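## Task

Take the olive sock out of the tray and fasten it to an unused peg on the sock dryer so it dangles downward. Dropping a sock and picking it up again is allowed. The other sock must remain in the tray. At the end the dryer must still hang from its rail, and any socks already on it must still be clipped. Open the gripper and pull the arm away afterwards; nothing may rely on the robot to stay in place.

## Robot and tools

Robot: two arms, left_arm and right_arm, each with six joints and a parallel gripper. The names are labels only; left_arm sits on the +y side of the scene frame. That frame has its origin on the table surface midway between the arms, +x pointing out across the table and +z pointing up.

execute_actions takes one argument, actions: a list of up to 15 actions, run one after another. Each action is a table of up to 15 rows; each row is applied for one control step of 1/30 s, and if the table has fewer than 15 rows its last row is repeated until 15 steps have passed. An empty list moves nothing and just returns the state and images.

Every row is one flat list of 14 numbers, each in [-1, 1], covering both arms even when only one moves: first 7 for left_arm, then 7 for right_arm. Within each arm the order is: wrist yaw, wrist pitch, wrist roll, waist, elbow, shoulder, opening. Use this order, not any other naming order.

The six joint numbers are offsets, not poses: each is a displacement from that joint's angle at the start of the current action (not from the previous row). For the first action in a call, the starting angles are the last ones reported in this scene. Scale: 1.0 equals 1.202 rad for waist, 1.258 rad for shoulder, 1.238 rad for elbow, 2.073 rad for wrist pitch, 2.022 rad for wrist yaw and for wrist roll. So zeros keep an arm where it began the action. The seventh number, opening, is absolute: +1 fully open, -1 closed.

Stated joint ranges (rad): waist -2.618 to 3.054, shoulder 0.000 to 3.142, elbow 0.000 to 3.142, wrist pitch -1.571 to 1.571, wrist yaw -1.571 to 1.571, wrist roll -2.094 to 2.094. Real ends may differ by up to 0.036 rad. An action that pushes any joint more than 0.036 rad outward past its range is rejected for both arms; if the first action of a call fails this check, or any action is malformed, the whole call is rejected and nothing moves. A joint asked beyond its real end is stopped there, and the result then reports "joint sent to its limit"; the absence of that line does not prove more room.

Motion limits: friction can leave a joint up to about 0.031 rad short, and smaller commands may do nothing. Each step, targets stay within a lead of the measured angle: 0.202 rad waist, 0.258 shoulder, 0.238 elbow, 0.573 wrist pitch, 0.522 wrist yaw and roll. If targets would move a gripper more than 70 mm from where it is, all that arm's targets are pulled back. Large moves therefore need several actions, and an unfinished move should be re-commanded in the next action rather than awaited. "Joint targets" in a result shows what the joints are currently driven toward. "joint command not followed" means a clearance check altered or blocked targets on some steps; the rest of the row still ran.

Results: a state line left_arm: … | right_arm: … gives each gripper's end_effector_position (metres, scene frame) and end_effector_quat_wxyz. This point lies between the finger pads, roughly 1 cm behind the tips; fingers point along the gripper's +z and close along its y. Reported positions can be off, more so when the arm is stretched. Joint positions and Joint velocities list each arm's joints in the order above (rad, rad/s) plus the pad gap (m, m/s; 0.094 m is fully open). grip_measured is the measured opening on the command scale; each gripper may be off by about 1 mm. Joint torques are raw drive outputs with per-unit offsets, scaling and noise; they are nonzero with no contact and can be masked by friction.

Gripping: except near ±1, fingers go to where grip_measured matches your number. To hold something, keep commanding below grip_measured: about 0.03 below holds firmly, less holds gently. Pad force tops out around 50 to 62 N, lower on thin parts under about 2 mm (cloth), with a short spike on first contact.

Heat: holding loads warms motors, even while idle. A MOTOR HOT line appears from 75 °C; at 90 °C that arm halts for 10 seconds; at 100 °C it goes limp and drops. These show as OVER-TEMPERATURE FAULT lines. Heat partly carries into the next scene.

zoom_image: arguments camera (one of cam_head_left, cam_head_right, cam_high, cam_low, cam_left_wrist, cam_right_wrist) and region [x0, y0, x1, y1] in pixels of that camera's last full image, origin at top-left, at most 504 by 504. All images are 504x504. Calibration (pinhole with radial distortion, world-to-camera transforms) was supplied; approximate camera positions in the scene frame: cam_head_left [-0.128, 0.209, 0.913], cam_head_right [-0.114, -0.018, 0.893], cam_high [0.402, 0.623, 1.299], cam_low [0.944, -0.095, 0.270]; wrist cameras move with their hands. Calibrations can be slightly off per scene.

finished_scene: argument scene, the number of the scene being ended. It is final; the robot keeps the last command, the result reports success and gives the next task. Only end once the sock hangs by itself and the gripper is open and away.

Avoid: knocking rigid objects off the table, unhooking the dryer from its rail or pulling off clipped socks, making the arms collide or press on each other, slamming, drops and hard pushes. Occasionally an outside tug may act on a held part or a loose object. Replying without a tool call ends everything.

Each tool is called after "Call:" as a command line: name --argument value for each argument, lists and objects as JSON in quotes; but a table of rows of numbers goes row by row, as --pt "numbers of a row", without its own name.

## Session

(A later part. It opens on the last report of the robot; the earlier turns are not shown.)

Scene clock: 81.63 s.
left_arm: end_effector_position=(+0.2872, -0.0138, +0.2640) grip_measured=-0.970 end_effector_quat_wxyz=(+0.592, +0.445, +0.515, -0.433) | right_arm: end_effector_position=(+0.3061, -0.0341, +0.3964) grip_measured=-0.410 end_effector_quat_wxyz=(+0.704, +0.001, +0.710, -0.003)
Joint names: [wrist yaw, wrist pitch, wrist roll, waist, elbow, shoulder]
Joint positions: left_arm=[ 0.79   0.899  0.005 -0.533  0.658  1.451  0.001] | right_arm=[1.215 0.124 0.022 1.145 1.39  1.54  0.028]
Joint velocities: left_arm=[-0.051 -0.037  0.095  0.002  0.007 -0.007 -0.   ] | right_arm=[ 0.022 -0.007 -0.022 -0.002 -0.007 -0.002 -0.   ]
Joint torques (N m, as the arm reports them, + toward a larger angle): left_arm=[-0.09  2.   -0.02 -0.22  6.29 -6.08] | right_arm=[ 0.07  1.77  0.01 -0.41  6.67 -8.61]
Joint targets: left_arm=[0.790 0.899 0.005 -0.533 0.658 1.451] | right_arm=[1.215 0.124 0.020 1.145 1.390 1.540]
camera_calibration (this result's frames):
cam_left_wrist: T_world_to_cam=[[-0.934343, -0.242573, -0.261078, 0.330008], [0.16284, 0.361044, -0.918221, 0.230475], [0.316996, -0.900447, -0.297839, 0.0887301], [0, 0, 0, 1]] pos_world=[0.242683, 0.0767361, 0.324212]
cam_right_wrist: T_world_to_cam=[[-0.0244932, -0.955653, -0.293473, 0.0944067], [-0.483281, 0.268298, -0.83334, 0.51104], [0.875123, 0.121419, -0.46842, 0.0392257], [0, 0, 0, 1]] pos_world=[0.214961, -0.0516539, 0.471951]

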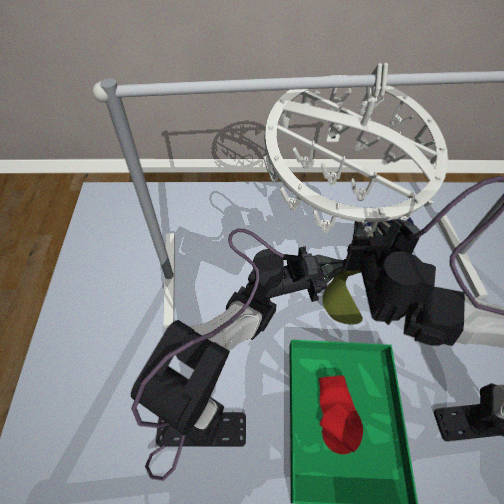

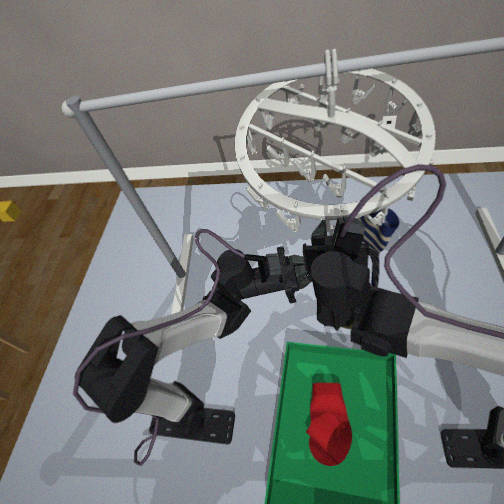

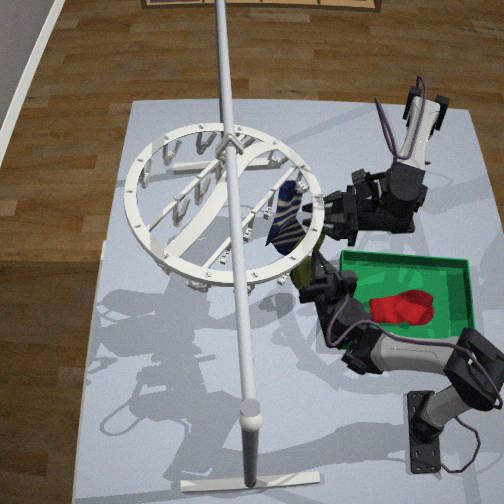

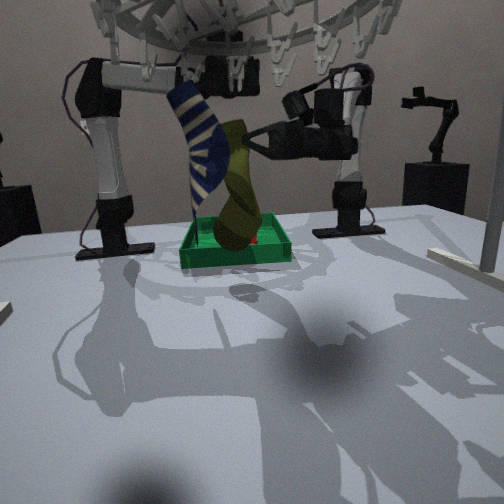

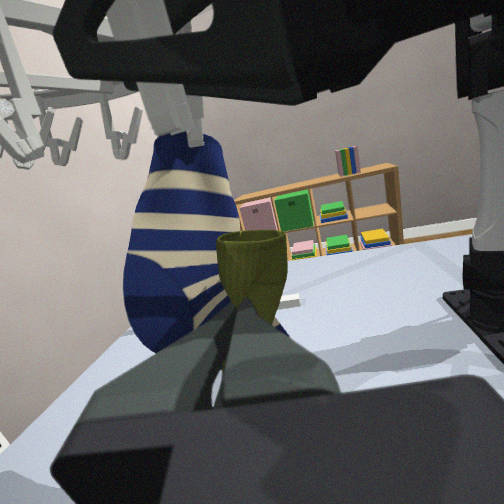

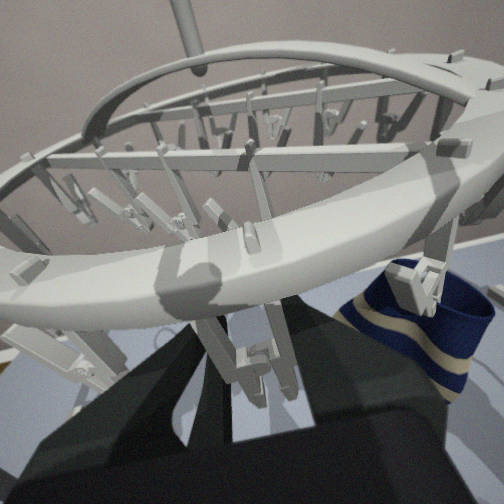

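Call:
execute_actions --actions '[[[0,0,0,0,0.075,0.055,-1,0,0,0,0,0,0,-0.46]],[[0,0,0,0,0.07,0,-1,0,0,0,0,0,0,-0.46]],[[0,0,0,0,0,0,-1,0,0,0,0,0,0,-0.46]]]'

Call:
zoom_image --camera "cam_low" --region '[170,30,310,170]'

Scene clock: 88.63 s.
left_arm: end_effector_position=(+0.3076, -0.0267, +0.3013) grip_measured=-0.970 end_effector_quat_wxyz=(+0.619, +0.448, +0.483, -0.429) | right_arm: end_effector_position=(+0.3061, -0.0341, +0.3964) grip_measured=-0.410 end_effector_quat_wxyz=(+0.704, +0.001, +0.710, -0.003)
Joint names: [wrist yaw, wrist pitch, wrist roll, waist, elbow, shoulder]
Joint positions: left_arm=[ 0.793  0.895  0.005 -0.533  0.808  1.512  0.001] | right_arm=[1.215 0.124 0.022 1.145 1.39  1.54  0.028]
Joint velocities: left_arm=[-0.007  0.007  0.007 -0.002  0.002 -0.007  0.001] | right_arm=[-0.066 -0.066 -0.051 -0.012  0.012 -0.012  0.001]
Joint torques (N m, as the arm reports them, + toward a larger angle): left_arm=[-0.13  1.96 -0.03 -0.15  6.51 -6.72] | right_arm=[ 0.07  1.77  0.02 -0.37  6.69 -8.6 ]
Joint targets: left_arm=[0.793 0.895 0.005 -0.533 0.808 1.512] | right_arm=[1.215 0.124 0.022 1.145 1.390 1.540]
camera_calibration (this result's frames):
cam_left_wrist: T_world_to_cam=[[-0.914053, -0.252567, -0.31736, 0.366085], [0.230687, 0.319839, -0.918959, 0.244389], [0.333603, -0.913188, -0.234086, 0.0570843], [0, 0, 0, 1]] pos_world=[0.2592, 0.0664247, 0.354127]
cam_right_wrist: T_world_to_cam=[[-0.0244932, -0.955653, -0.293473, 0.0944067], [-0.483281, 0.268298, -0.83334, 0.51104], [0.875123, 0.121419, -0.46842, 0.0392257], [0, 0, 0, 1]] pos_world=[0.214961, -0.0516539, 0.471951]

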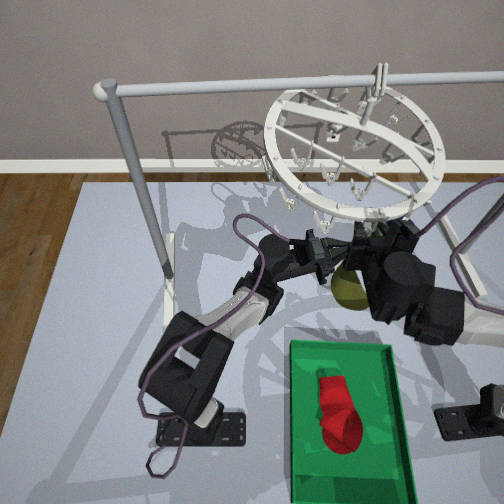

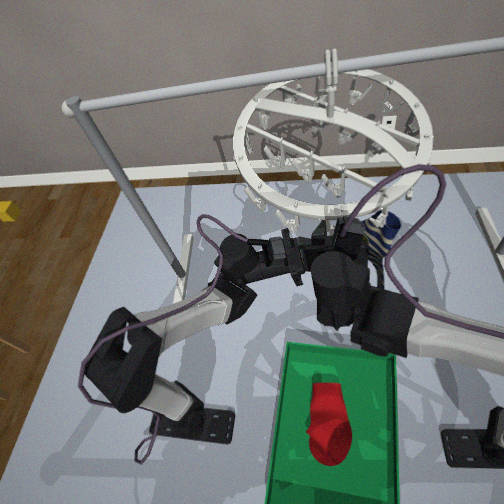

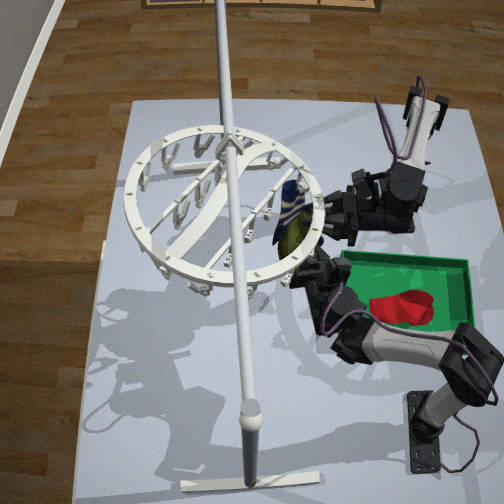

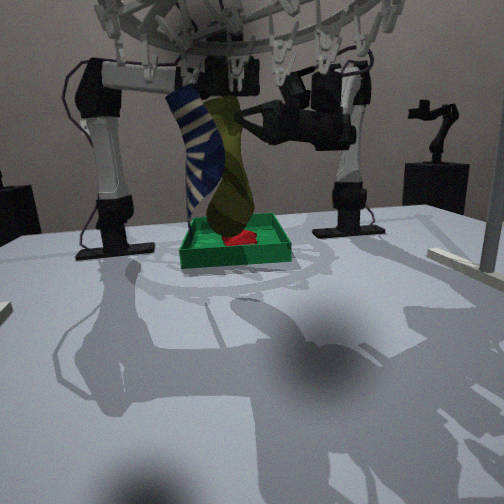

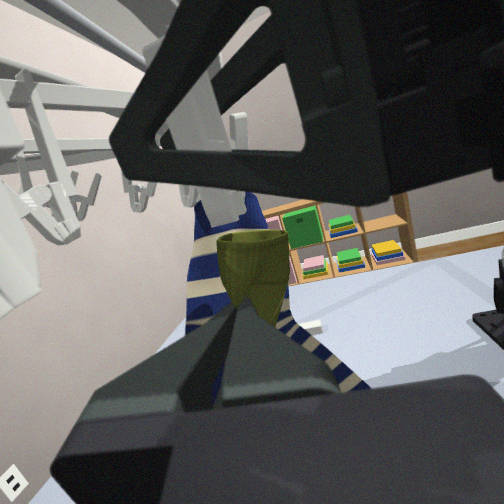

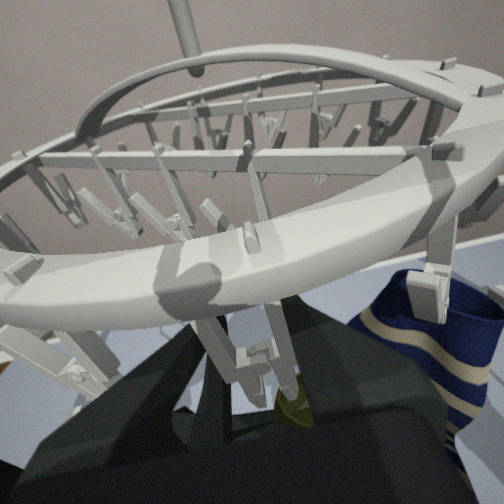

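Region (170, 30, 310, 170) of cam_low's 504x504 image, scaled by 3.600, with more detail than that image has.

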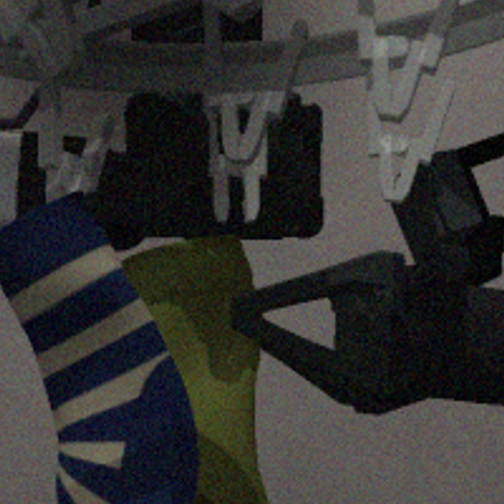

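Call:
execute_actions --actions '[[[-0.02,0,0,0,0,0.015,-1,0,0,0,0,0,0,-0.46]],[[0,0,0,0,0.04,0,-1,0,0,0,0,0,0,-0.46]],[[0,0,0,0,0.04,0,-1,0,0,0,0,0,0,-0.46]]]'

Call:
zoom_image --camera "cam_low" --region '[190,40,280,130]'

Scene clock: 92.70 s.
left_arm: end_effector_position=(+0.3161, -0.0279, +0.3276) grip_measured=-0.970 end_effector_quat_wxyz=(+0.643, +0.440, +0.468, -0.418) | right_arm: end_effector_position=(+0.3061, -0.0341, +0.3964) grip_measured=-0.410 end_effector_quat_wxyz=(+0.704, +0.001, +0.710, -0.003)
Joint names: [wrist yaw, wrist pitch, wrist roll, waist, elbow, shoulder]
Joint positions: left_arm=[ 0.765  0.885  0.005 -0.533  0.874  1.512  0.001] | right_arm=[1.215 0.124 0.022 1.145 1.39  1.54  0.028]
Joint velocities: left_arm=[-0.037 -0.051  0.037 -0.002 -0.002  0.002 -0.   ] | right_arm=[-0.007 -0.007 -0.022 -0.007 -0.017  0.032 -0.   ]
Joint torques (N m, as the arm reports them, + toward a larger angle): left_arm=[-0.14  1.97 -0.03 -0.17  7.78 -6.93] | right_arm=[ 0.06  1.78  0.02 -0.37  6.7  -8.59]
Joint targets: left_arm=[0.764 0.890 0.005 -0.533 0.891 1.512] | right_arm=[1.215 0.124 0.022 1.145 1.390 1.540]
camera_calibration (this result's frames):
cam_left_wrist: T_world_to_cam=[[-0.892102, -0.28877, -0.347515, 0.383858], [0.262255, 0.295381, -0.91868, 0.25622], [0.367936, -0.910693, -0.187778, 0.0333527], [0, 0, 0, 1]] pos_world=[0.262974, 0.0655384, 0.375044]
cam_right_wrist: T_world_to_cam=[[-0.0244932, -0.955653, -0.293473, 0.0944067], [-0.483281, 0.268298, -0.83334, 0.51104], [0.875123, 0.121419, -0.46842, 0.0392257], [0, 0, 0, 1]] pos_world=[0.214961, -0.0516539, 0.471951]

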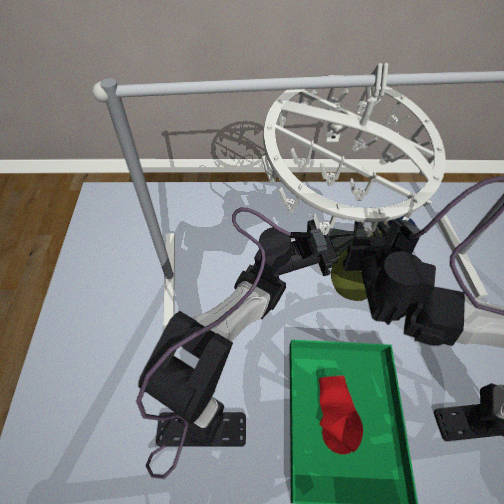

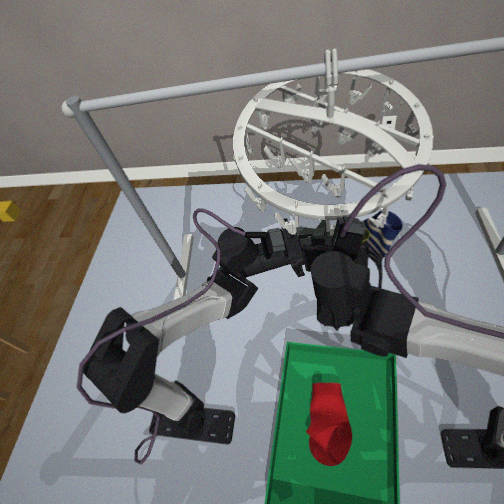

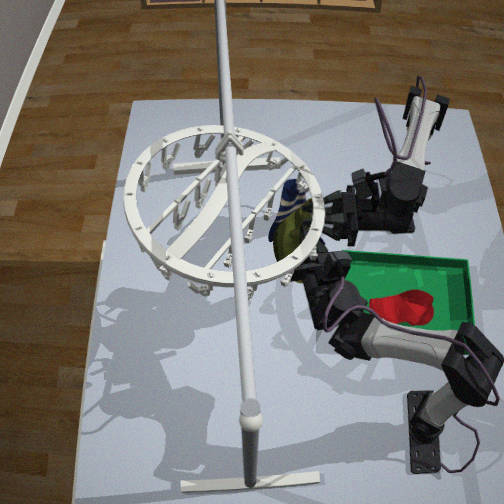

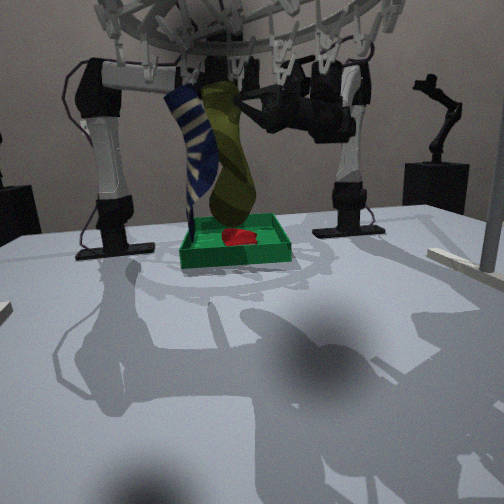

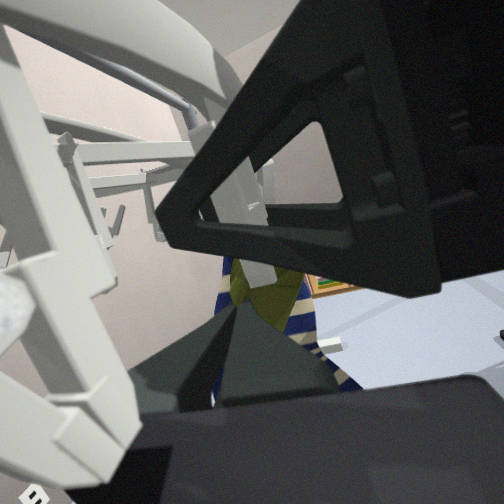

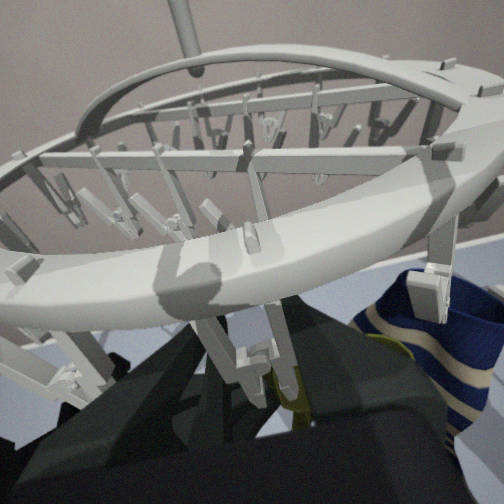

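Region (190, 40, 280, 130) of cam_low's 504x504 image, scaled by 5.600, with more detail than that image has.

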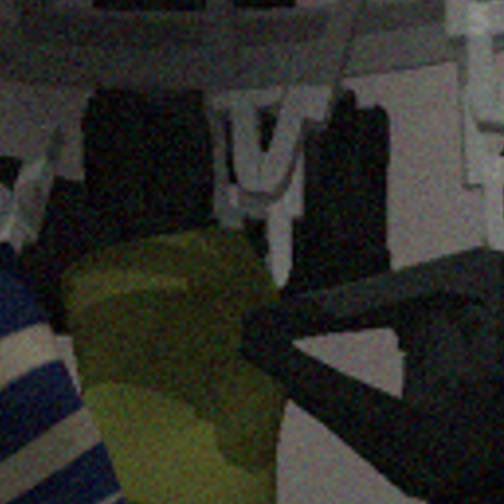

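Call:
execute_actions --actions '[[[0,0,0,0,0,0,-1,0,0,0,0,0,0,-0.1]],[[0,0,0,0,0,0,-1,0,0,0,0,0,0,0.2]],[[0,0,0,0,0,0,-0.6,0,0,0,0,0,0,0.2]],[[0,0,0,0,-0.09,0,-0.6,0,0,0,0,0,0,0.5]],[[0.04,-0.08,0,0.08,-0.12,-0.15,-0.6,0.075,0,0,0.07,0,0,0.5]],[[0,-0.12,0,0.12,-0.12,-0.25,-0.6,0.08,0,0,0.08,0,0,0.5]]]'

Scene clock: 99.37 s.
left_arm: end_effector_position=(+0.2705, +0.0810, +0.2649) grip_measured=-0.602 end_effector_quat_wxyz=(+0.588, +0.383, +0.601, -0.383) | right_arm: end_effector_position=(+0.2449, -0.0331, +0.3973) grip_measured=+0.499 end_effector_quat_wxyz=(+0.705, +0.031, +0.707, -0.037)
Joint names: [wrist yaw, wrist pitch, wrist roll, waist, elbow, shoulder]
Joint positions: left_arm=[ 0.831  0.492  0.005 -0.296  0.496  1.009  0.019] | right_arm=[1.493 0.12  0.022 1.332 1.39  1.54  0.07 ]
Joint velocities: left_arm=[ 0.007 -0.081 -0.007 -0.007 -0.027 -0.007 -0.001] | right_arm=[ 0.081 -0.051 -0.007 -0.002 -0.002 -0.007 -0.   ]
Joint torques (N m, as the arm reports them, + toward a larger angle): left_arm=[-0.03  1.97 -0.03 -0.02  6.05 -2.07] | right_arm=[ 0.2   1.58  0.03 -0.7   6.49 -8.41]
Joint targets: left_arm=[0.831 0.476 0.005 -0.293 0.484 1.012] | right_arm=[1.510 0.121 0.022 1.328 1.390 1.540]
camera_calibration (this result's frames):
cam_left_wrist: T_world_to_cam=[[-0.895308, -0.410428, -0.173126, 0.317349], [-0.0202099, 0.425682, -0.904647, 0.240501], [0.444989, -0.806439, -0.389411, 0.161631], [0, 0, 0, 1]] pos_world=[0.217062, 0.158218, 0.335451]
cam_right_wrist: T_world_to_cam=[[-0.109484, -0.951325, -0.288087, 0.112909], [-0.451675, 0.305793, -0.838141, 0.477313], [0.885439, 0.0383588, -0.463169, 0.0857342], [0, 0, 0, 1]] pos_world=[0.15204, -0.0418341, 0.472292]

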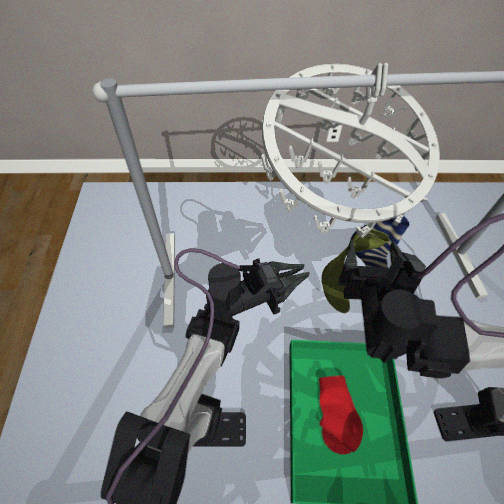

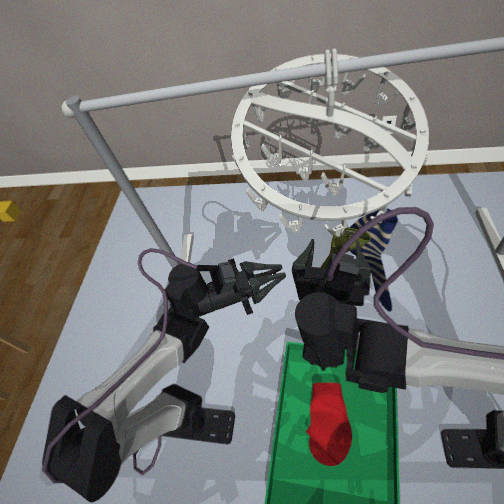

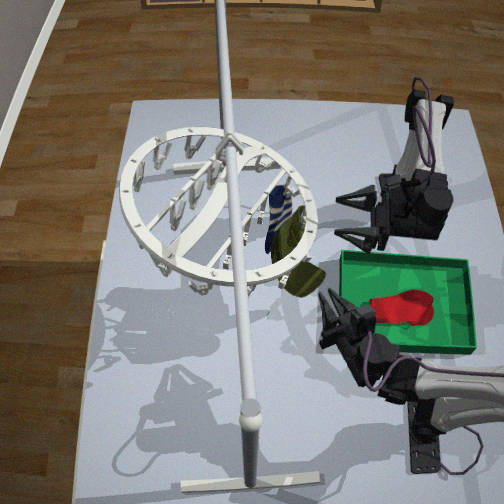

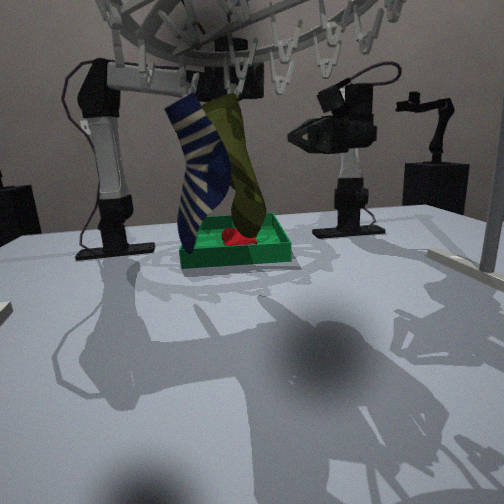

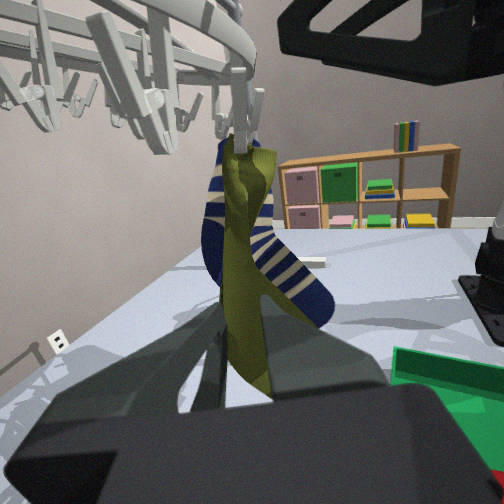

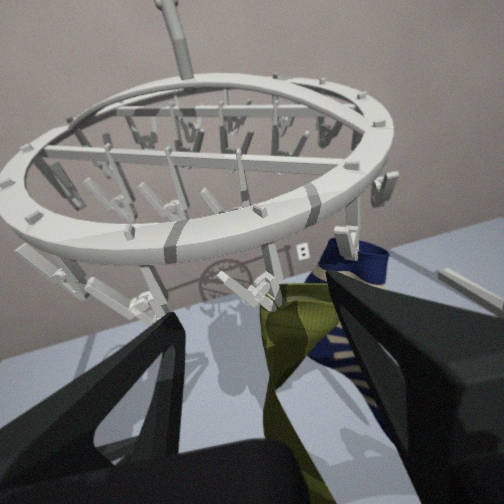

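Call:
execute_actions --actions '[[[0,-0.1,0,0.15,-0.06,-0.25,-0.6,-0.1,0,0,0.15,-0.1,-0.25,0.5]],[[0,-0.1,0,0.15,-0.06,-0.2,-0.6,-0.2,0,0,0.1,-0.15,-0.3,0.5]],[[0,0,0,0,0,0,-0.6,0,0,0,0,0,0,0.5]]]'

Scene clock: 103.90 s.
left_arm: end_effector_position=(+0.2364, +0.1787, +0.2773) grip_measured=-0.602 end_effector_quat_wxyz=(+0.665, +0.281, +0.638, -0.266) | right_arm: end_effector_position=(+0.1234, -0.1062, +0.4948) grip_measured=+0.499 end_effector_quat_wxyz=(+0.674, -0.122, +0.612, +0.396)
Joint names: [wrist yaw, wrist pitch, wrist roll, waist, elbow, shoulder]
Joint positions: left_arm=[0.828 0.104 0.005 0.051 0.374 0.439 0.019] | right_arm=[0.934 0.124 0.022 1.634 1.088 0.829 0.07 ]
Joint velocities: left_arm=[ 0.022 -0.007  0.022 -0.002 -0.002 -0.002 -0.001] | right_arm=[-0.022 -0.037  0.037 -0.007  0.012  0.002 -0.001]
Joint torques (N m, as the arm reports them, + toward a larger angle): left_arm=[-0.04  2.02 -0.03 -0.15  6.89  1.3 ] | right_arm=[-0.13  1.69  0.01 -0.37  5.97 -0.35]
Joint targets: left_arm=[0.828 0.104 0.005 0.051 0.374 0.439] | right_arm=[0.935 0.126 0.022 1.634 1.088 0.829]
camera_calibration (this result's frames):
cam_left_wrist: T_world_to_cam=[[-0.689049, -0.691486, -0.21693, 0.342673], [-0.109143, 0.394931, -0.912204, 0.238085], [0.716449, -0.604877, -0.347598, 0.148697], [0, 0, 0, 1]] pos_world=[0.15557, 0.23287, 0.343205]
cam_right_wrist: T_world_to_cam=[[0.622177, -0.522607, -0.582905, 0.159351], [-0.582428, 0.188549, -0.790713, 0.506684], [0.523138, 0.831463, -0.187069, 0.2336], [0, 0, 0, 1]] pos_world=[0.0737574, -0.206487, 0.537228]

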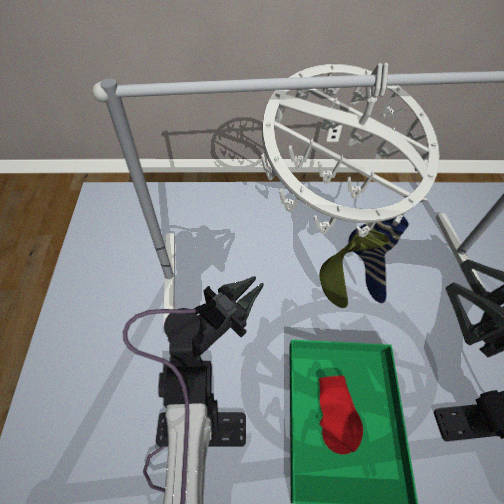

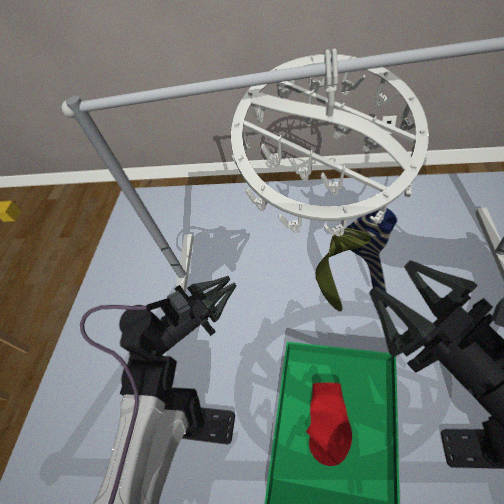

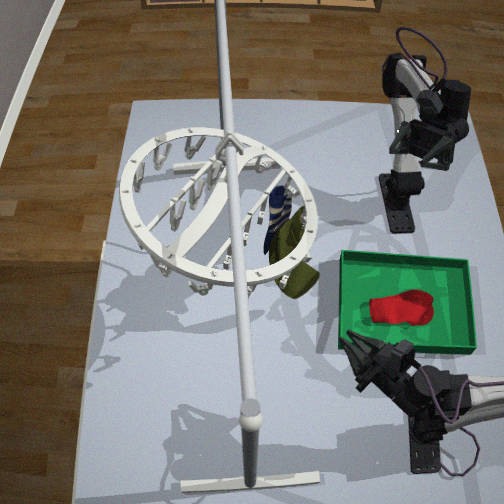

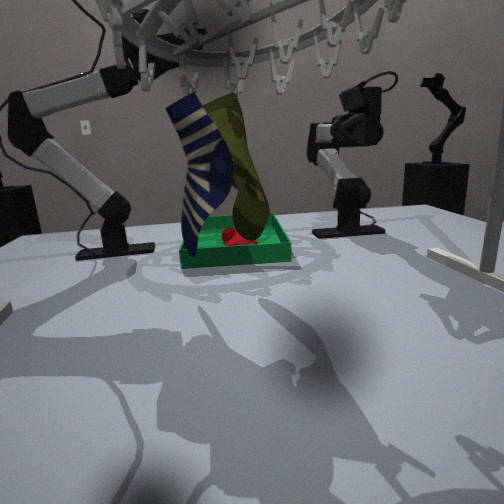

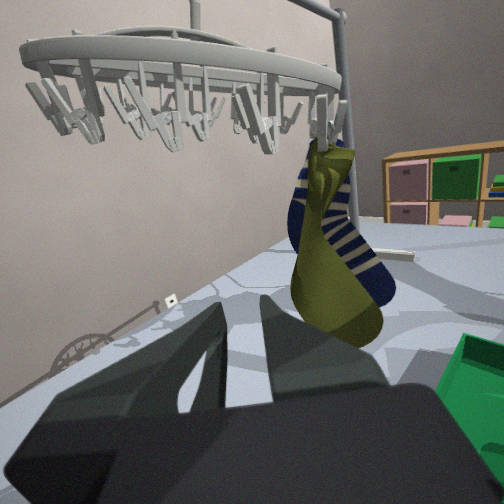

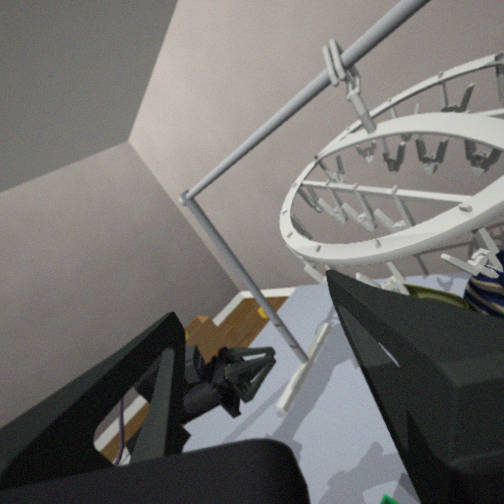

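Call:
finished_scene --scene 2

The scene is finished: the task was done.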